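# Tuck a box end flap's tabs into the floor slots

## Task

Bend the top flap of the upright end wall over until both of its tabs sit fully down in the slots of the box floor. At the finish, that end wall and both long side walls must stand upright, the corner flaps at that end must be folded inward, and the box must rest on its base. None of this may depend on the robot holding it in place at the end.

## Robot and tools

Robot: two arms, left_arm and right_arm, each with a parallel gripper. Their bases in the scene frame are left_arm at (-0.008, +0.289, 0) m with quat_wxyz (+1.000, 0, 0, -0.015), and right_arm at (-0.048, -0.342, 0) m with quat_wxyz (+1.000, 0, 0, +0.019). The names are only labels and do not mean sides of any image.

Frame: there is one shared scene frame. The origin is on the table surface midway between the arms. +x points out over the table, +z points up, and left_arm is on the +y side. Positions are in metres. Orientations are quaternions written w first (qw, qx, qy, qz). The fingers point along the gripper's +z axis and close along its y axis. end_effector_position is the point between the finger pads, about 1 cm behind the tips. The printed hand position can be off, more so at long reach, and motions often stop a centimetre or more short, usually too low.

Row format: this is used by execute_actions rows and by move's target. A row is always 16 plain numbers covering both arms, even when only one arm moves. The first 8 are left_arm: x, y, z, qw, qx, qy, qz, opening. The next 8 are right_arm in the same order. x, y, z and the quaternion are an absolute target pose in the scene frame, not an offset. Opening runs from -1 (closed) to +1 (fully open, 0.094 m). To grip, command an opening below grip_measured: about 0.03 below holds firmly, and less below holds more lightly. A call is refused if any target lies more than 0.6 m from that arm's last reported position along any of its gripper's axes. At every control step the controller clips the commanded pose to within 70 mm and 16 degrees of the measured pose. If it cannot reach both, position wins over orientation. To keep an arm still, resend its exact pose from the last result, quaternion included, together with the opening it should keep.

Tools:
- execute_actions {actions, pictures}. actions may be empty, which just reports the current state. It may instead hold one action {rows, steps}: 1 to 15 rows and at most 15 steps of 1/30 s each. Each row runs for one step, and the last row repeats if there are more steps than rows. Or it may hold one wait {steps}, at most 300 steps counted from the last result, with reply time included. Pictures come by default.
- move {target, speed}. target is one 16-number row, and each gripper follows a straight path toward its pose. speed runs from 0.002 to 0.5 m/s (default 0.25), and turning is capped at twice that value in rad/s. A move lasts 0.5 to 10 s. Paths do not avoid obstacles or the other arm, and grippers can lag, stray or overshoot the speed. The opening is sent when the move begins. The result adds a 'move:' line with the ending and any limits that acted. Endings include done, off_target, moving, held and fault. held means a check blocked the arm's last step. limits=paced means the pose was clipped. limits=held means some steps were blocked, after which the arm may move much faster. The result also gives each gripper's distance from its target.
- wait {seconds}: 0 to 10 s, sends nothing new.
- zoom_image {camera, region [x0,y0,x1,y1]}: pixel region of at most 504x504 from the latest image. Cameras are cam_head_left, cam_head_right, cam_high, cam_low, cam_left_wrist and cam_right_wrist, all 504x504.
- read_manual {section}: returns only licence texts.
- finished_scene {scene}: ends and grades the scene. It cannot be undone, so call it only once the box stays in its finished state without help.

Results: the state line reads 'left_arm: … | right_arm: …' and gives each gripper's pose. grip_measured is the measured opening on the command scale, and each gripper may read up to about 1 mm off. Joint positions end with the opening in metres. Joint torques include offsets and noise. 'pose unreachable' means the clearance check changed or blocked what was sent to the named arm. HELD marks steps whose command was not sent. 'Hand target' shows what the controller is currently driving toward. FAULT and MOTOR HOT lines warn of stops: at 90 °C the arm stops for 10 s, and at 100 °C it goes limp and falls. Holding loads heats the motors, even while you think. After an action ends, each arm moves at most 70 mm further, toward its last clipped pose only, so check where it ended up and send the rest.

Joint ranges (rad): waist -2.618 to 3.054, shoulder 0 to 3.142, elbow 0 to 3.142, wrist pitch and wrist yaw -1.571 to 1.571, wrist roll -2.094 to 2.094.

Things to avoid: knocking anything off the table, which fails the task. Letting the arms collide or press on each other. Fast impacts, since speed and aiming far past the contact both raise force. Dropping, slipping or slamming. The simulation keeps running while replies are written, so time spent counts. Occasional tugs or pushes may disturb held or loose parts.

Each tool is called after "Request:" in YAML: its name, and indented under it one key for each argument.

## Session

Request:
execute_actions:
  actions: []

Scene clock: 0.00 s of 4500.00 s.
left_arm: end_effector_position=(+0.3772, +0.2743, +0.4091) grip_measured=-0.400 end_effector_quat_wxyz=(+0.710, +0.016, +0.704, -0.016) | right_arm: end_effector_position=(+0.3363, -0.3297, +0.4109) grip_measured=+1.000 end_effector_quat_wxyz=(+0.709, -0.017, +0.705, +0.005)
Joint positions: left_arm=[-0.008  1.063  1.054  0.017  0.006  0.     0.028] | right_arm=[-0.009  1.06   1.062  0.005 -0.002 -0.016  0.094]
Joint velocities: left_arm=[-0.017 -0.022 -0.017 -0.051  0.051  0.007 -0.   ] | right_arm=[-0.002  0.007 -0.027 -0.007  0.037 -0.007  0.   ]
Joint torques (N m, as the arm reports them, + toward a larger angle): no reading
Hand target (left_arm): +0.375, +0.274, +0.410; +0.709, +0.015, +0.705, -0.016
Hand target (right_arm): +0.333, -0.330, +0.418; +0.715, -0.016, +0.699, +0.006

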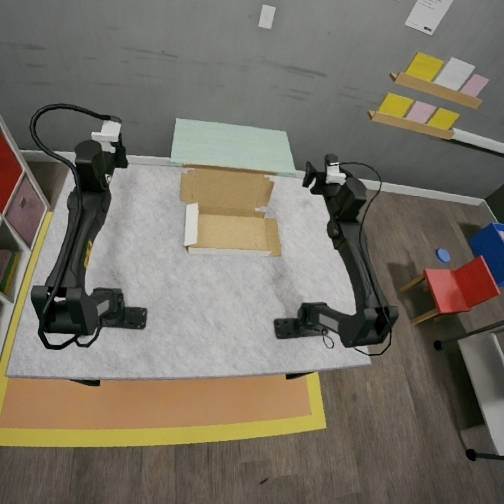

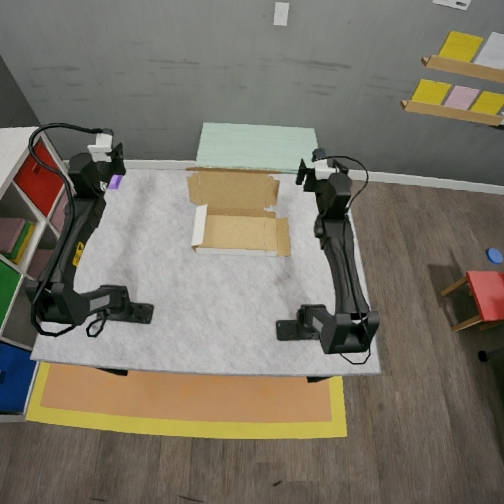

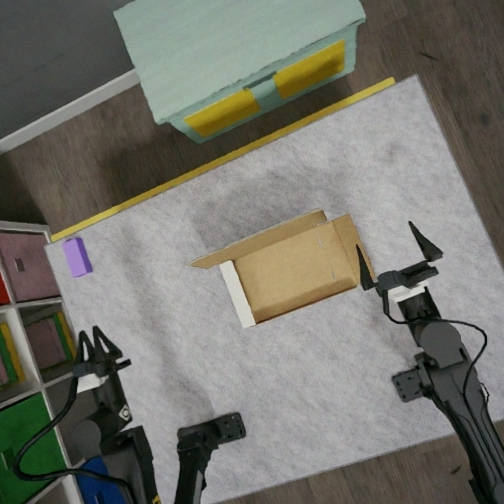

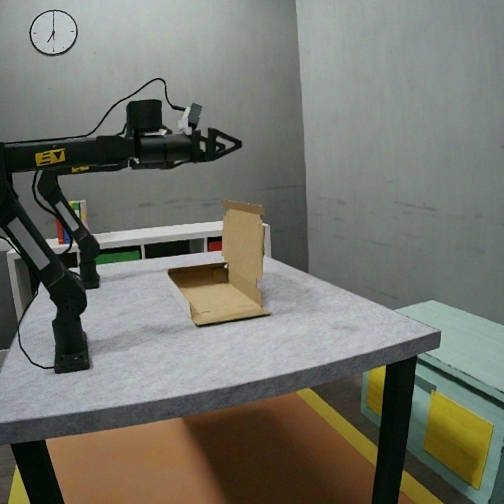

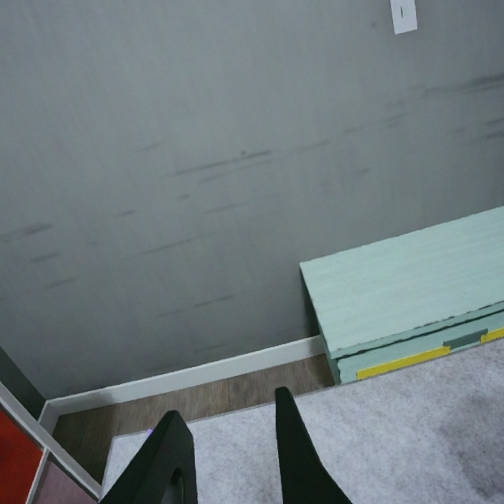

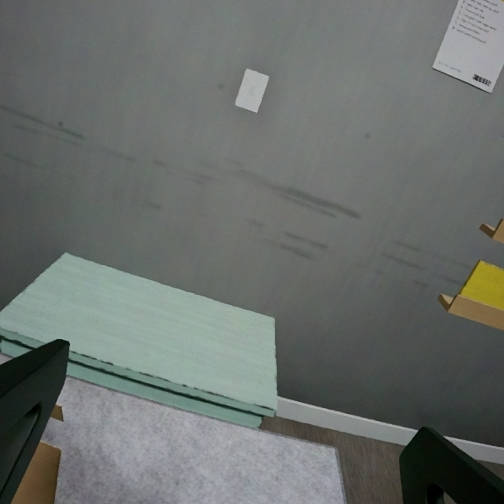

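Request:
zoom_image:
  camera: "cam_high"
  region: [170,180,400,350]

Request:
zoom_image:
  camera: "cam_low"
  region: [140,180,300,340]

Request:
zoom_image:
  camera: "cam_head_right"
  region: [170,150,310,270]

Region (170, 180, 400, 350) of cam_high's 504x504 image, scaled by 2.191, with more detail than that image has; it fills the top 373 rows of this view, and the rest is white.

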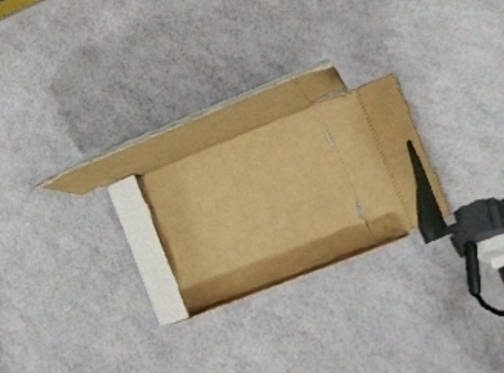

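Region (140, 180, 300, 340) of cam_low's 504x504 image, scaled by 3.150, with more detail than that image has.

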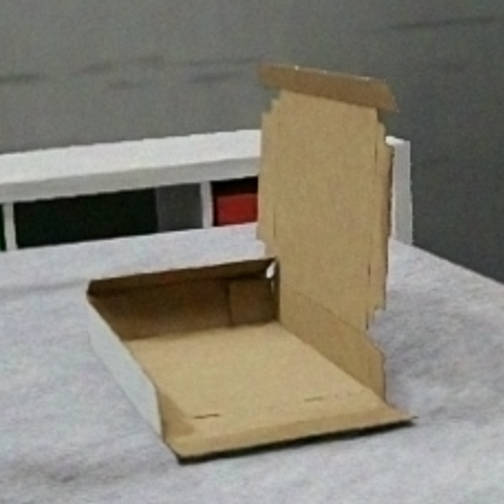

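Region (170, 150, 310, 270) of cam_head_right's 504x504 image, scaled by 3.600, with more detail than that image has; it fills the top 432 rows of this view, and the rest is white.

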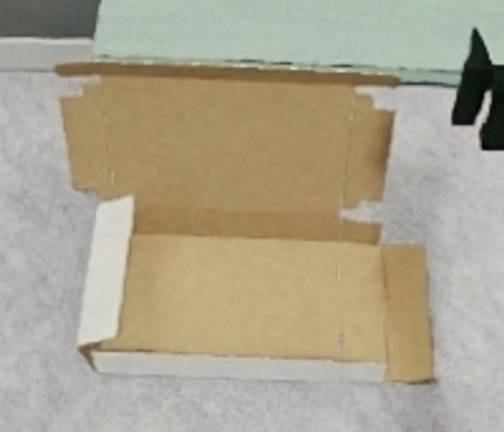

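Request:
move:
  target: [0.30,0.13,0.27,0,0,1,0,1,0.25,-0.36,0.35,0.709,-0.017,0.705,0.005,1]
  speed: 0.4

Scene clock: 18.97 s of 4500.00 s.
left_arm: end_effector_position=(+0.3056, +0.1248, +0.2752) grip_measured=+0.998 end_effector_quat_wxyz=(+0.151, +0.006, +0.986, -0.075) | right_arm: end_effector_position=(+0.2536, -0.3589, +0.3552) grip_measured=+1.000 end_effector_quat_wxyz=(+0.711, -0.018, +0.703, +0.005)
Joint positions: left_arm=[-0.459  1.706  2.005 -1.532 -0.008 -0.475  0.094] | right_arm=[-0.225  0.669  0.712 -0.033 -0.219 -0.016  0.094]
Joint velocities: left_arm=[-0.002  0.002 -0.012  0.022 -0.051 -0.022 -0.001] | right_arm=[-0.007  0.007 -0.007 -0.037  0.051 -0.022  0.   ]
Joint torques (N m, as the arm reports them, + toward a larger angle): left_arm=[ 0.53 -6.71  5.07  0.73  0.09 -0.03] | right_arm=[-1.01 -1.23  7.45  1.57 -0.13 -0.04]
Hand target (left_arm): +0.300, +0.128, +0.266; +0.127, -0.000, +0.989, -0.069
Hand target (right_arm): +0.249, -0.360, +0.351; +0.709, -0.018, +0.705, +0.005
Off the commanded pose (left_arm): 0.009 m, 19 deg; orientation clipped at the last step of the last action.
Off the commanded pose (right_arm): 0.006 m, 0 deg.
joint sent to its limit (left arm) — the command would take joint 4 (wrist pitch) past its lower limit, so that joint was sent only as far as its limit.
After step 90, 13.27 s passed at rest.
move: off_target (left_arm); limits=paced

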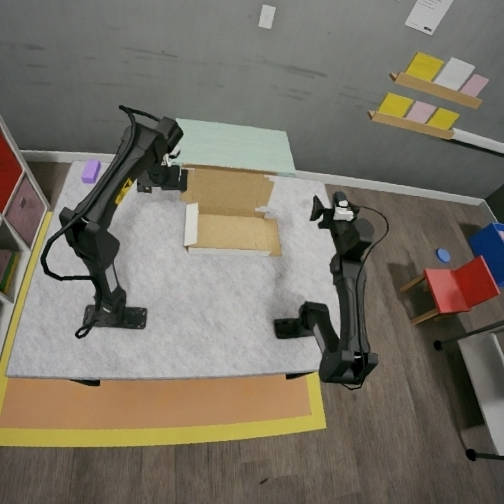

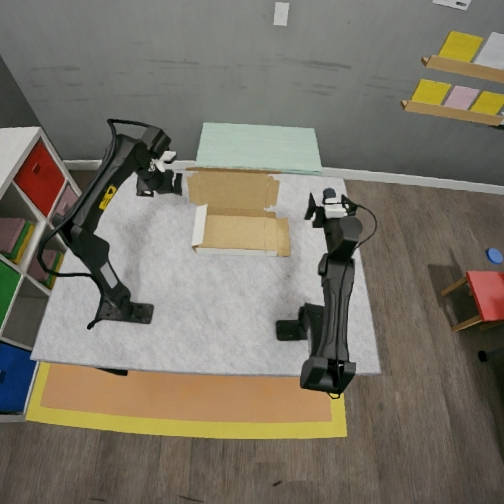

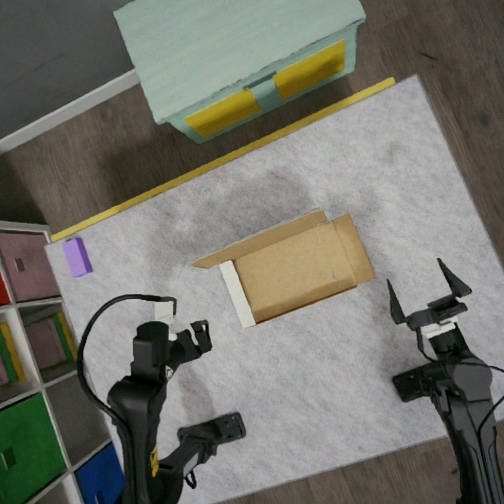

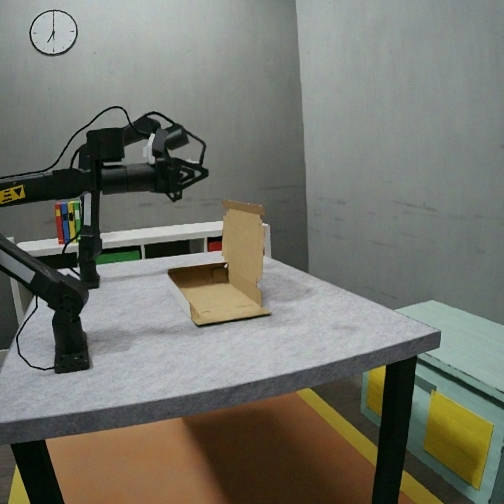

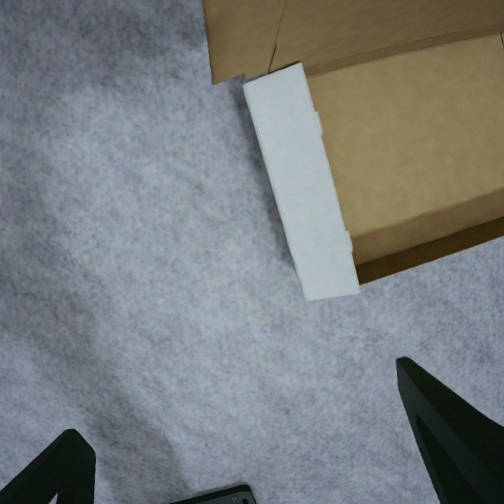

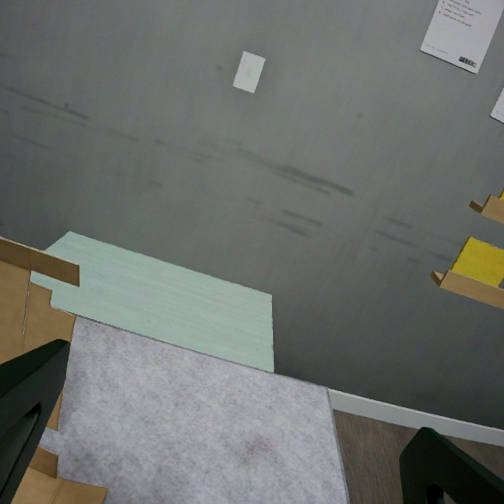

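Request:
move:
  target: [0.40,0.08,0.17,0,0,1,0,1,0.25,-0.36,0.35,0.709,-0.017,0.705,0.005,1]

Scene clock: 23.67 s of 4500.00 s.
left_arm: end_effector_position=(+0.4046, +0.0820, +0.1807) grip_measured=+0.998 end_effector_quat_wxyz=(+0.091, -0.006, +0.995, -0.039) | right_arm: end_effector_position=(+0.2536, -0.3588, +0.3552) grip_measured=+1.000 end_effector_quat_wxyz=(+0.711, -0.018, +0.703, +0.005)
Joint positions: left_arm=[-0.443  2.219  2.366 -1.519 -0.014 -0.483  0.094] | right_arm=[-0.225  0.669  0.712 -0.033 -0.22  -0.016  0.094]
Joint velocities: left_arm=[-0.002 -0.012 -0.007  0.022  0.007 -0.007 -0.001] | right_arm=[-0.007 -0.002 -0.002  0.022  0.095 -0.007  0.   ]
Joint torques (N m, as the arm reports them, + toward a larger angle): left_arm=[-0.38 -9.53  8.07  0.39  0.1   0.1 ] | right_arm=[-1.06 -0.88  7.12  1.66 -0.13 -0.03]
Hand target (left_arm): +0.398, +0.080, +0.167; +0.063, -0.000, +0.998, -0.032
Hand target (right_arm): +0.250, -0.360, +0.350; +0.709, -0.017, +0.705, +0.005
Off the commanded pose (left_arm): 0.012 m, 11 deg.
Off the commanded pose (right_arm): 0.006 m, 0 deg.
joint sent to its limit (left arm) — the command would take joint 4 (wrist pitch) past its lower limit, so that joint was sent only as far as its limit.
After step 90, 0.63 s passed at rest.
move: off_target (left_arm)

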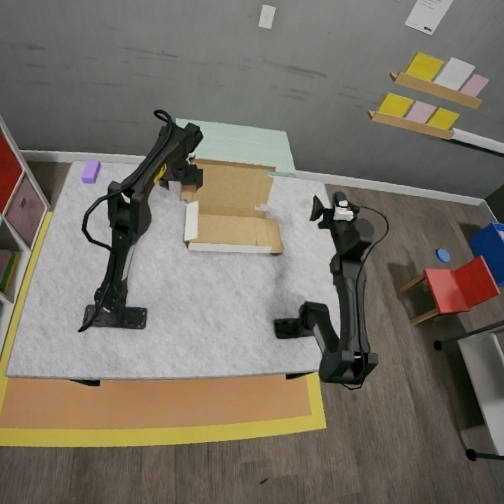

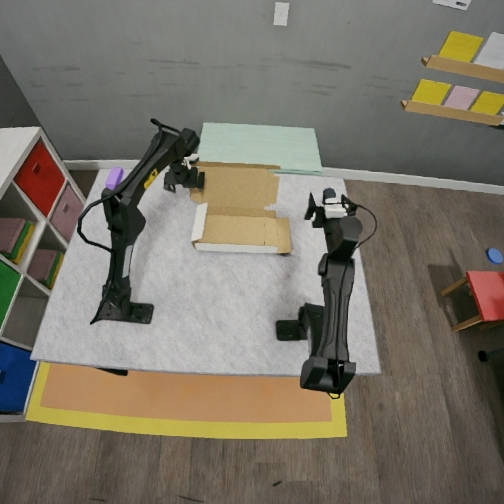

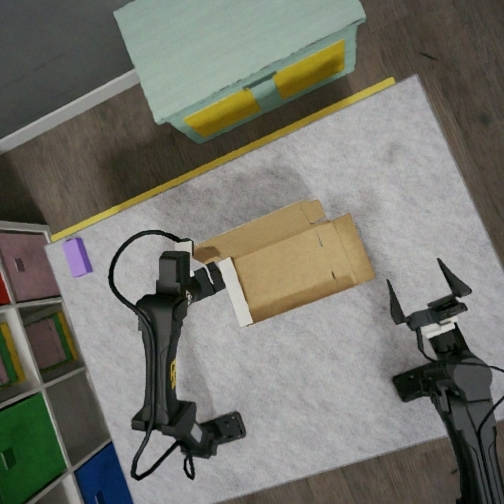

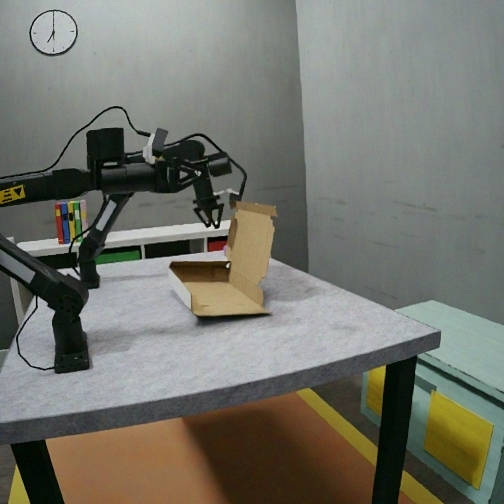

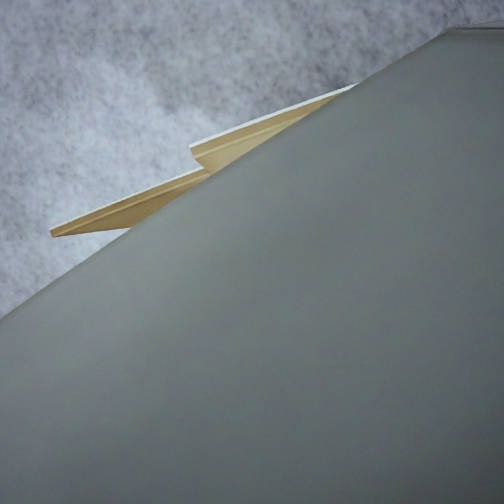

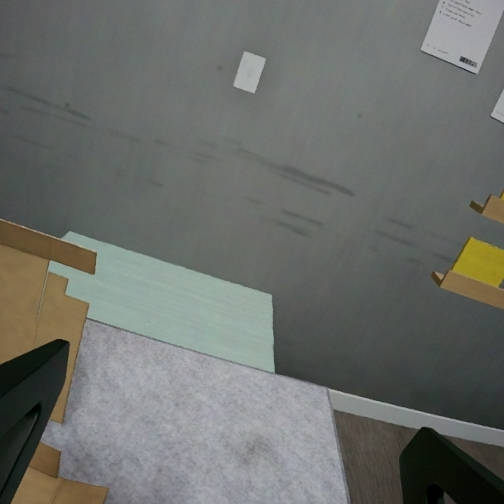

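Request:
move:
  target: [0.27,0.10,0.20,0.2,0,0.98,0,1,0.25,-0.36,0.35,0.709,-0.017,0.705,0.005,1]

Request:
move:
  target: [0.27,0.10,0.13,0.342,0,0.94,0,1,0.25,-0.36,0.35,0.709,-0.017,0.705,0.005,1]

Scene clock: 31.77 s of 4500.00 s.
left_arm: end_effector_position=(+0.2683, +0.0982, +0.2057) grip_measured=+0.998 end_effector_quat_wxyz=(+0.193, +0.005, +0.981, -0.006) | right_arm: end_effector_position=(+0.2536, -0.3587, +0.3552) grip_measured=+1.000 end_effector_quat_wxyz=(+0.711, -0.018, +0.703, +0.005)
Joint positions: left_arm=[-0.707  1.55   1.53  -1.248 -0.246 -0.689  0.094] | right_arm=[-0.225  0.669  0.712 -0.033 -0.22  -0.016  0.094]
Joint velocities: left_arm=[-0.002  0.002 -0.017  0.051 -0.007 -0.022 -0.   ] | right_arm=[-0.007 -0.007 -0.007 -0.022  0.066  0.037  0.   ]
Joint torques (N m, as the arm reports them, + toward a larger angle): left_arm=[-0.42 -6.84  5.68  0.99 -0.35 -0.04] | right_arm=[-1.07 -0.89  7.11  1.66 -0.13 -0.02]
Hand target (left_arm): +0.269, +0.100, +0.203; +0.199, +0.000, +0.980, -0.001
Hand target (right_arm): +0.250, -0.360, +0.350; +0.709, -0.017, +0.705, +0.005
Off the commanded pose (left_arm): 0.006 m, 1 deg.
Off the commanded pose (right_arm): 0.006 m, 0 deg.
After step 90, 3.83 s passed at rest.
move: done

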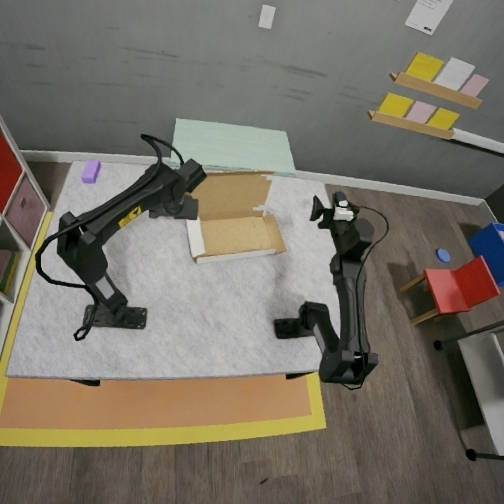

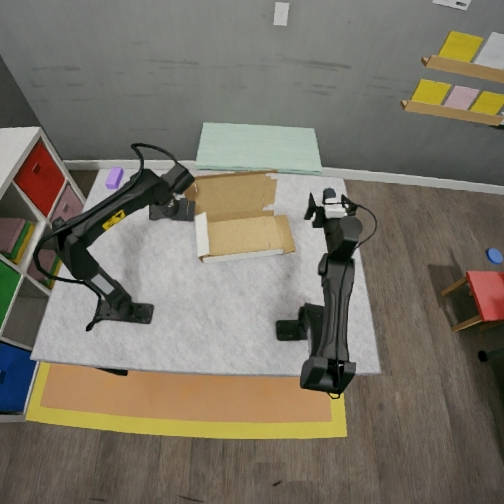

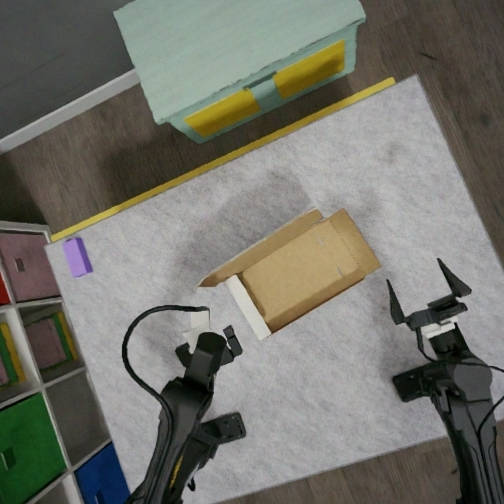

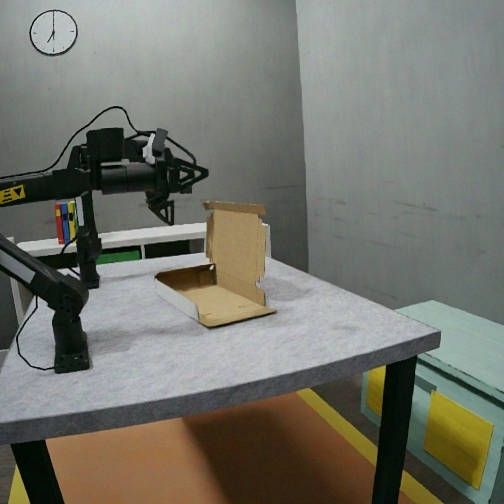

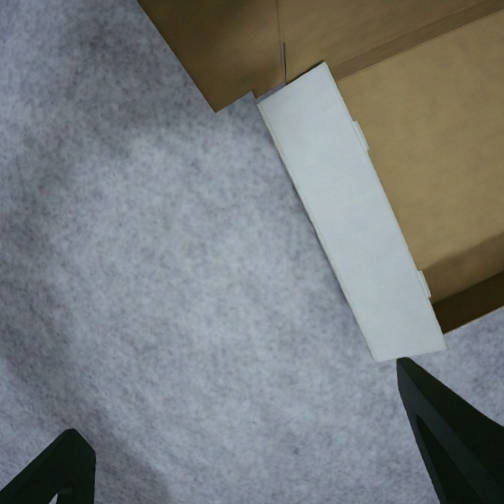

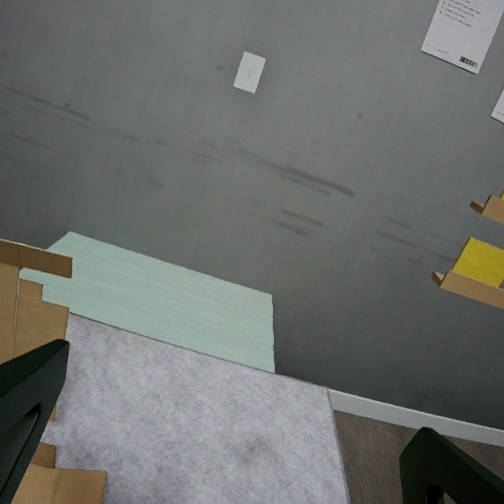

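Scene clock: 33.20 s of 4500.00 s.
left_arm: end_effector_position=(+0.2698, +0.0974, +0.1302) grip_measured=+0.998 end_effector_quat_wxyz=(+0.332, +0.002, +0.943, -0.002) | right_arm: end_effector_position=(+0.2536, -0.3587, +0.3552) grip_measured=+1.000 end_effector_quat_wxyz=(+0.711, -0.018, +0.703, +0.005)
Joint positions: left_arm=[-0.827  1.389  0.961 -0.654 -0.488 -0.727  0.094] | right_arm=[-0.225  0.669  0.712 -0.033 -0.22  -0.016  0.094]
Joint velocities: left_arm=[ 0.002  0.007 -0.007 -0.051  0.051 -0.007 -0.001] | right_arm=[-0.022 -0.007 -0.017 -0.022 -0.037  0.022  0.   ]
Joint torques (N m, as the arm reports them, + toward a larger angle): left_arm=[-0.59 -6.64  5.89  1.21 -0.52  0.02] | right_arm=[-1.07 -0.88  7.11  1.66 -0.13 -0.03]
Hand target (left_arm): +0.269, +0.100, +0.131; +0.341, +0.000, +0.940, +0.000
Hand target (right_arm): +0.250, -0.360, +0.350; +0.709, -0.017, +0.705, +0.005
Off the commanded pose (left_arm): 0.003 m, 1 deg.
Off the commanded pose (right_arm): 0.006 m, 0 deg.
move: done

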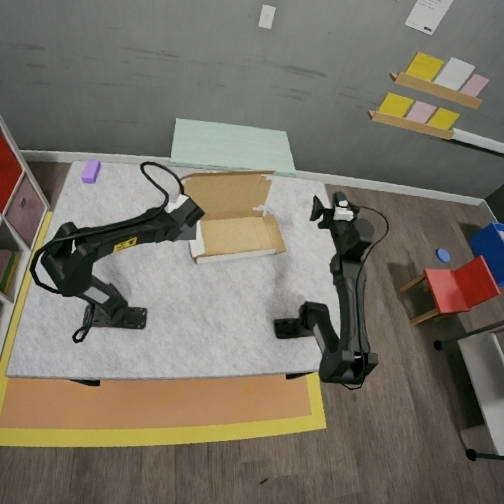

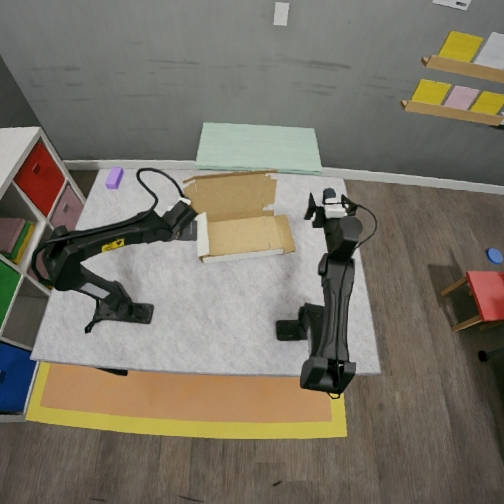

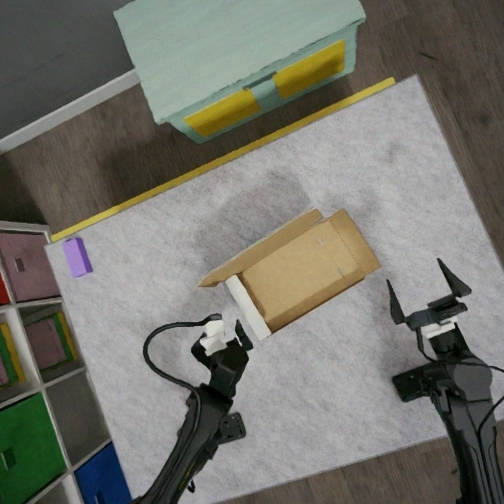

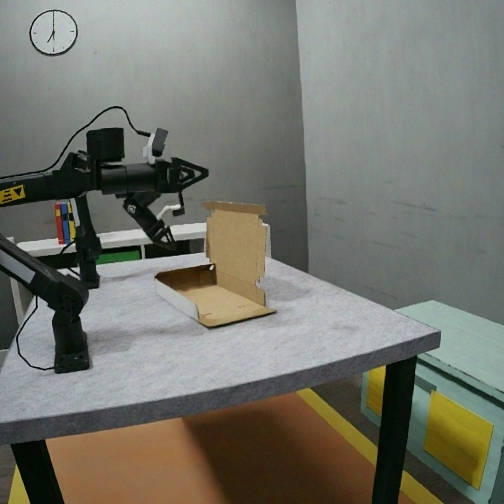

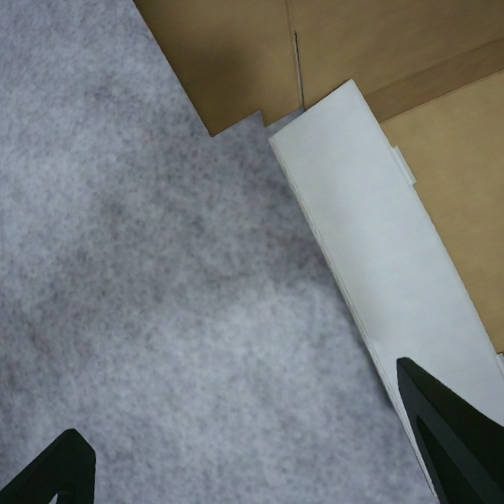

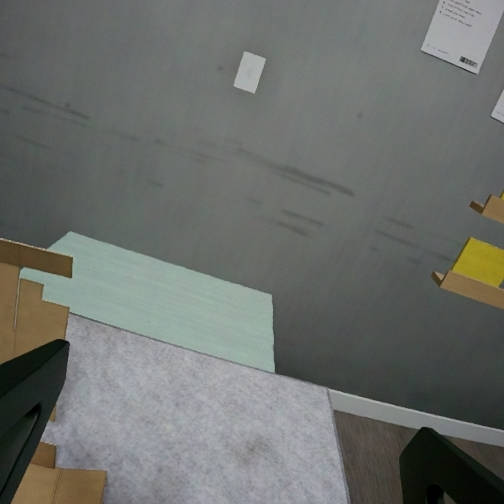

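Request:
move:
  target: [0.315,0.07,0.125,0.335,-0.188,0.921,0.068,1,0.25,-0.36,0.35,0.709,-0.017,0.705,0.005,1]
  speed: 0.15

Scene clock: 43.77 s of 4500.00 s.
left_arm: end_effector_position=(+0.3135, +0.0698, +0.1184) grip_measured=+0.998 end_effector_quat_wxyz=(+0.328, -0.187, +0.924, +0.058) | right_arm: end_effector_position=(+0.2536, -0.3587, +0.3552) grip_measured=+1.000 end_effector_quat_wxyz=(+0.711, -0.018, +0.703, +0.005)
Joint positions: left_arm=[-0.848  1.782  1.336 -0.878 -0.639 -1.194  0.094] | right_arm=[-0.225  0.669  0.712 -0.033 -0.22  -0.016  0.094]
Joint velocities: left_arm=[ 0.012  0.012 -0.012 -0.066  0.007 -0.037  0.001] | right_arm=[-0.032 -0.027  0.012 -0.007  0.007 -0.125  0.   ]
Joint torques (N m, as the arm reports them, + toward a larger angle): left_arm=[-0.82 -7.96  9.92  0.56 -0.69 -0.09] | right_arm=[-1.07 -0.88  7.11  1.66 -0.13 -0.03]
Hand target (left_arm): +0.315, +0.070, +0.123; +0.335, -0.188, +0.921, +0.067
Hand target (right_arm): +0.250, -0.360, +0.350; +0.709, -0.017, +0.705, +0.005
Off the commanded pose (left_arm): 0.007 m, 1 deg.
Off the commanded pose (right_arm): 0.006 m, 0 deg.
After step 90, 5.70 s passed at rest.
move: done

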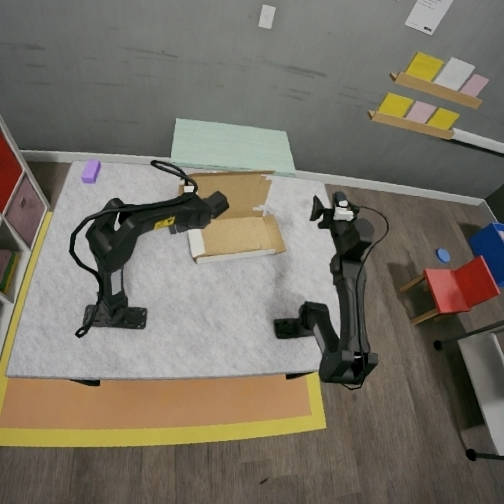

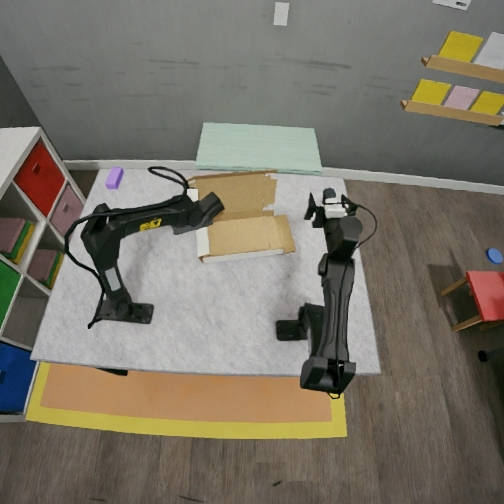

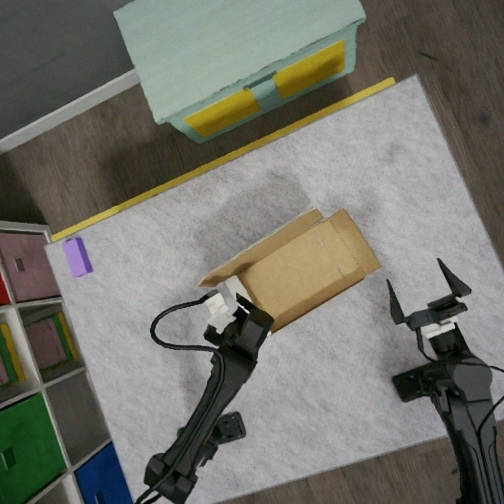

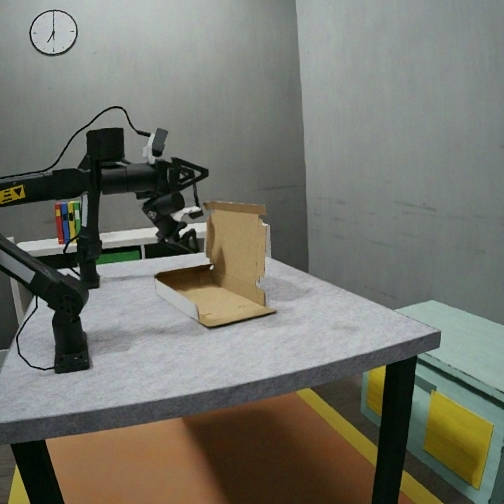

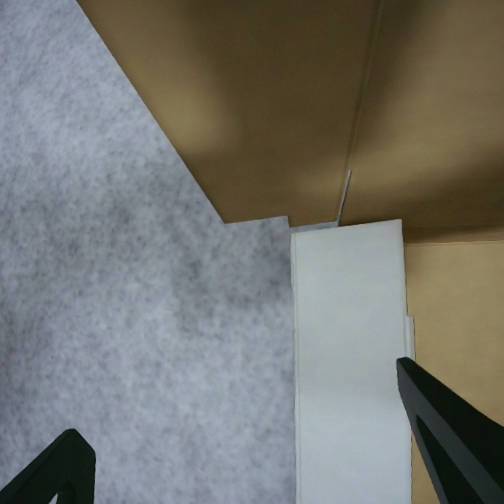

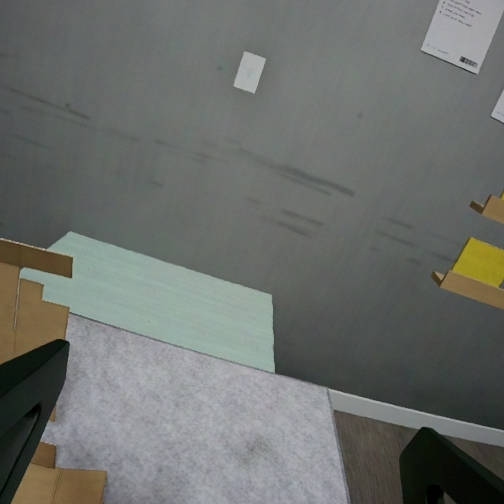

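Request:
move:
  target: [0.34,0.055,0.09,0.335,-0.188,0.921,0.068,0.35,0.25,-0.36,0.35,0.709,-0.017,0.705,0.005,1]
  speed: 0.08

Scene clock: 52.83 s of 4500.00 s.
left_arm: end_effector_position=(+0.3298, +0.0577, +0.0833) grip_measured=+0.352 end_effector_quat_wxyz=(+0.321, -0.183, +0.926, +0.072) | right_arm: end_effector_position=(+0.2536, -0.3587, +0.3552) grip_measured=+1.000 end_effector_quat_wxyz=(+0.711, -0.018, +0.703, +0.005)
Joint positions: left_arm=[-0.836  1.91   1.363 -0.801 -0.638 -1.181  0.064] | right_arm=[-0.225  0.669  0.712 -0.033 -0.22  -0.016  0.094]
Joint velocities: left_arm=[ 0.002 -0.007  0.007 -0.051 -0.022  0.007 -0.   ] | right_arm=[-0.002 -0.002 -0.007 -0.066  0.037  0.11   0.   ]
Joint torques (N m, as the arm reports them, + toward a larger angle): left_arm=[ 0.55 -9.22  9.59  0.83 -0.65  0.18] | right_arm=[-1.07 -0.88  7.11  1.66 -0.13 -0.03]
Hand target (left_arm): +0.339, +0.055, +0.089; +0.335, -0.188, +0.921, +0.068
Hand target (right_arm): +0.250, -0.360, +0.350; +0.709, -0.017, +0.705, +0.005
Off the commanded pose (left_arm): 0.013 m, 2 deg.
Off the commanded pose (right_arm): 0.006 m, 0 deg.
After step 90, 5.07 s passed at rest.
move: off_target (left_arm)

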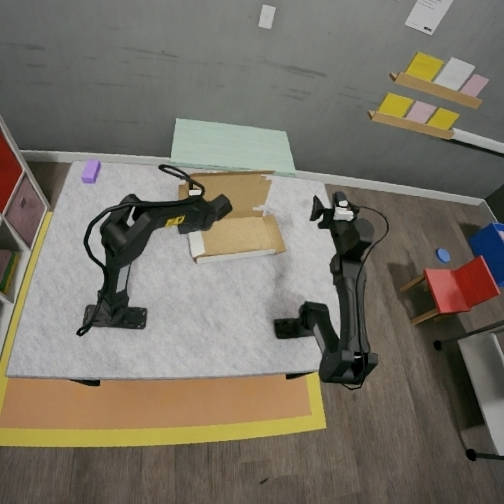

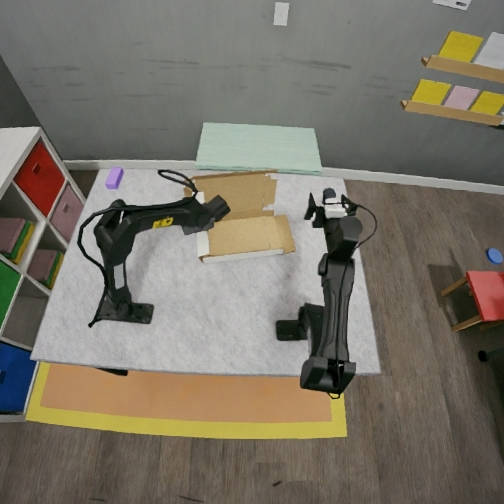

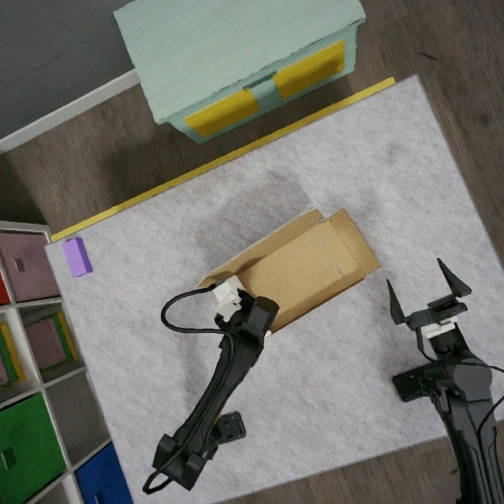

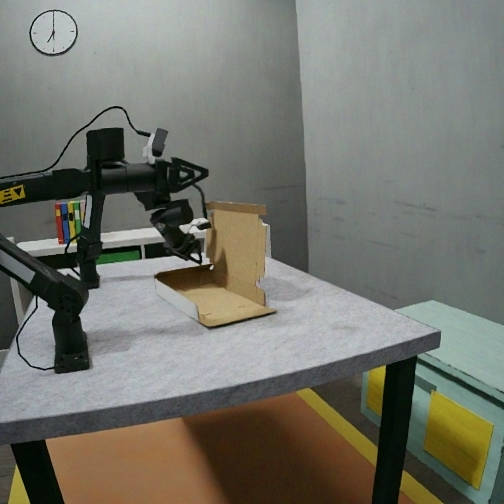

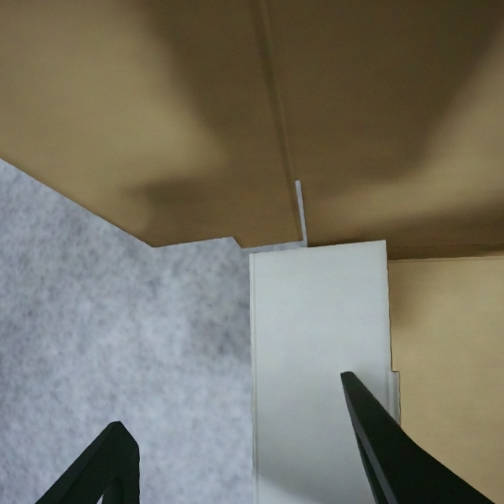

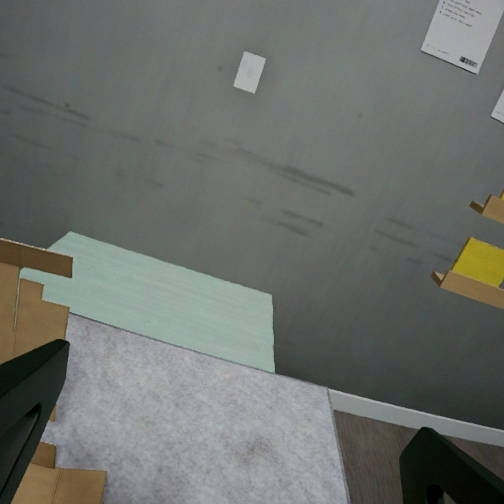

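Request:
move:
  target: [0.33,0.052,0.05,0.335,-0.188,0.921,0.068,0.35,0.25,-0.36,0.35,0.709,-0.017,0.705,0.005,1]
  speed: 0.04

Scene clock: 57.90 s of 4500.00 s.
left_arm: end_effector_position=(+0.3340, +0.0494, +0.0651) grip_measured=+0.352 end_effector_quat_wxyz=(+0.339, -0.192, +0.919, +0.055) | right_arm: end_effector_position=(+0.2536, -0.3587, +0.3552) grip_measured=+1.000 end_effector_quat_wxyz=(+0.711, -0.018, +0.703, +0.005)
Joint positions: left_arm=[-0.848  1.938  1.307 -0.675 -0.658 -1.198  0.064] | right_arm=[-0.225  0.669  0.712 -0.033 -0.22  -0.016  0.094]
Joint velocities: left_arm=[ 0.002  0.002 -0.012  0.022 -0.037 -0.007 -0.   ] | right_arm=[ 0.032 -0.002 -0.007  0.007 -0.081  0.022  0.   ]
Joint torques (N m, as the arm reports them, + toward a larger angle): left_arm=[-0.57 -8.26  4.78  0.91 -0.47  0.02] | right_arm=[-1.06 -0.88  7.12  1.66 -0.13 -0.03]
Hand target (left_arm): +0.329, +0.053, +0.050; +0.335, -0.188, +0.921, +0.068
Hand target (right_arm): +0.250, -0.360, +0.350; +0.709, -0.017, +0.705, +0.005
Off the commanded pose (left_arm): 0.016 m, 2 deg.
Off the commanded pose (right_arm): 0.006 m, 0 deg.
After step 90, 0.93 s passed at rest.
move: off_target (left_arm)

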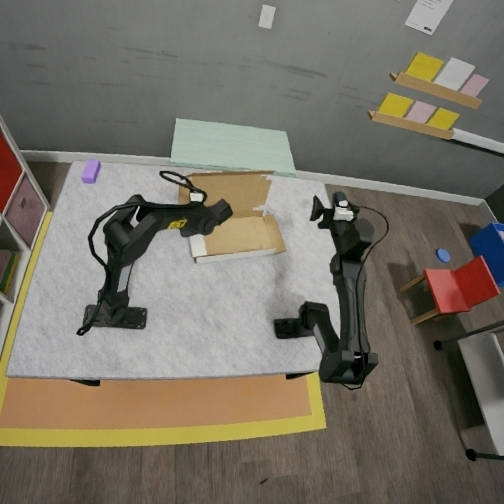

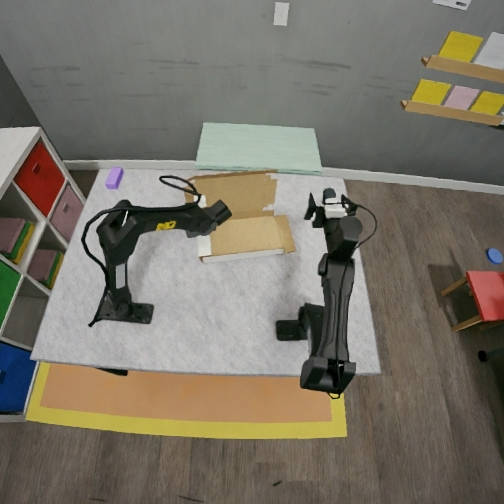

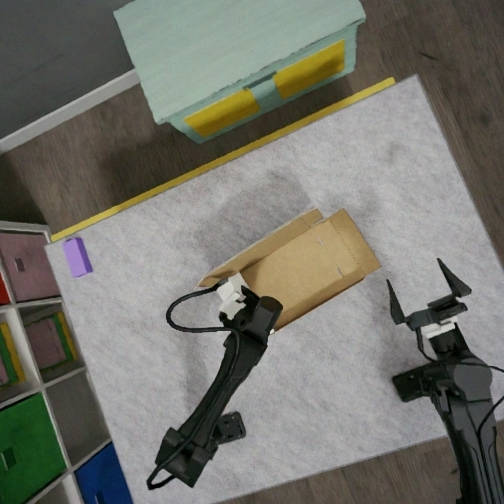

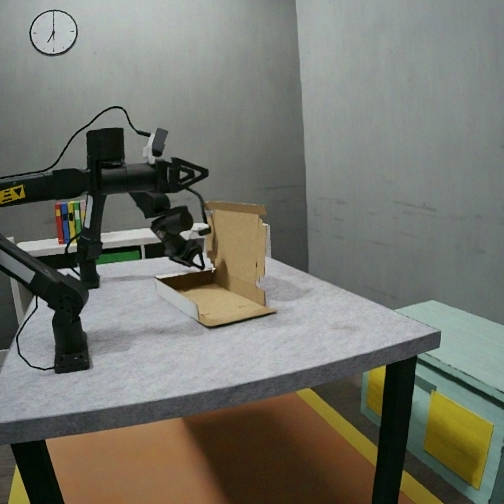

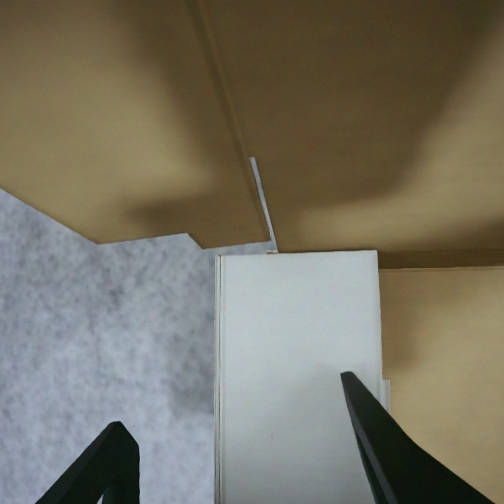

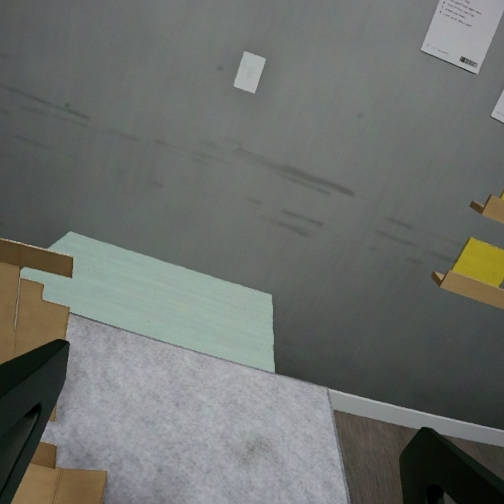

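Request:
move:
  target: [0.328,0.05,0.015,0.335,-0.188,0.921,0.068,0.35,0.25,-0.36,0.35,0.709,-0.017,0.705,0.005,1]
  speed: 0.03

Scene clock: 64.10 s of 4500.00 s.
left_arm: end_effector_position=(+0.3395, +0.0412, +0.0388) grip_measured=+0.352 end_effector_quat_wxyz=(+0.355, -0.201, +0.912, +0.040) | right_arm: end_effector_position=(+0.2536, -0.3587, +0.3552) grip_measured=+1.000 end_effector_quat_wxyz=(+0.711, -0.018, +0.703, +0.005)
Joint positions: left_arm=[-0.856  1.993  1.254 -0.528 -0.675 -1.212  0.064] | right_arm=[-0.225  0.669  0.712 -0.033 -0.22  -0.016  0.094]
Joint velocities: left_arm=[ 0.002 -0.002  0.012 -0.007  0.037 -0.007 -0.   ] | right_arm=[-0.002  0.002 -0.007 -0.051 -0.007  0.022  0.   ]
Joint torques (N m, as the arm reports them, + toward a larger angle): left_arm=[-0.54 -7.78  4.05  0.74 -0.33  0.  ] | right_arm=[-1.06 -0.88  7.11  1.66 -0.13 -0.03]
Hand target (left_arm): +0.327, +0.051, +0.016; +0.335, -0.188, +0.921, +0.068
Hand target (right_arm): +0.250, -0.360, +0.350; +0.709, -0.017, +0.705, +0.005
Off the commanded pose (left_arm): 0.028 m, 4 deg.
Off the commanded pose (right_arm): 0.006 m, 0 deg.
After step 90, 1.20 s passed at rest.
move: off_target (left_arm)

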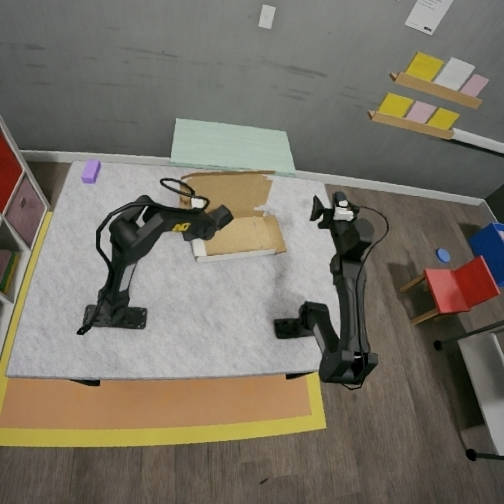

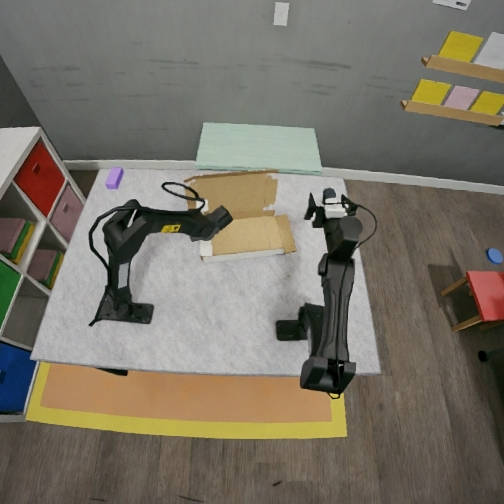

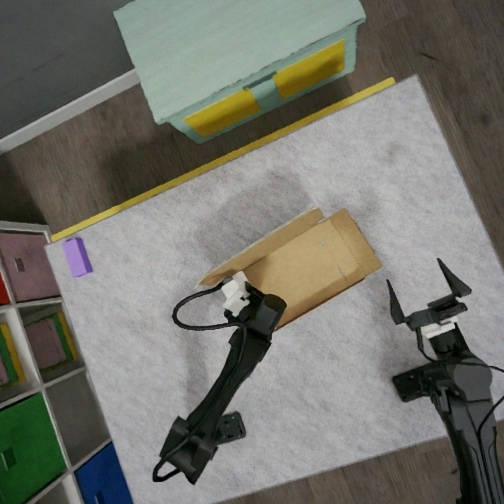

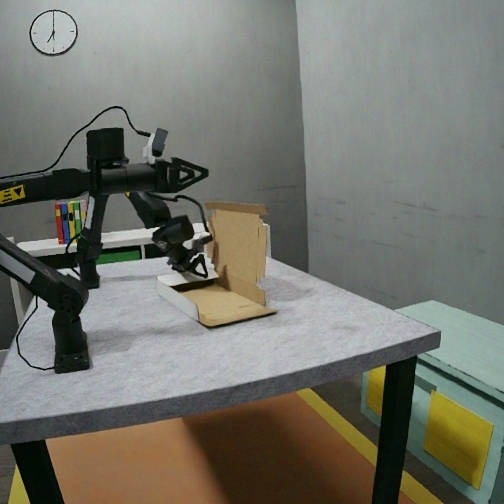

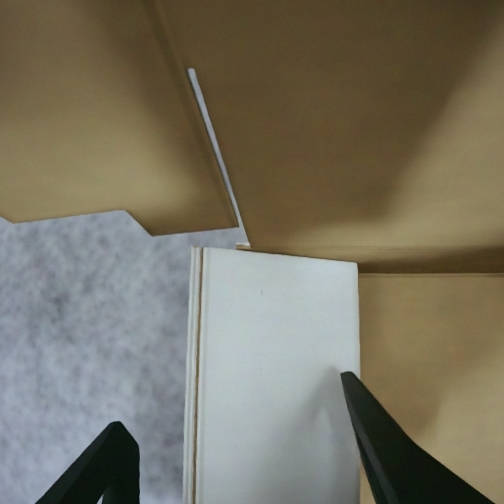

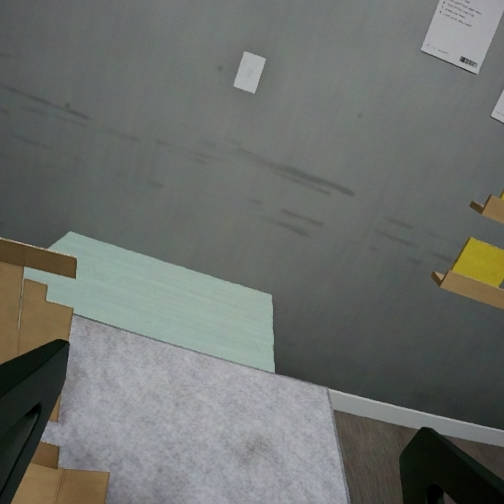

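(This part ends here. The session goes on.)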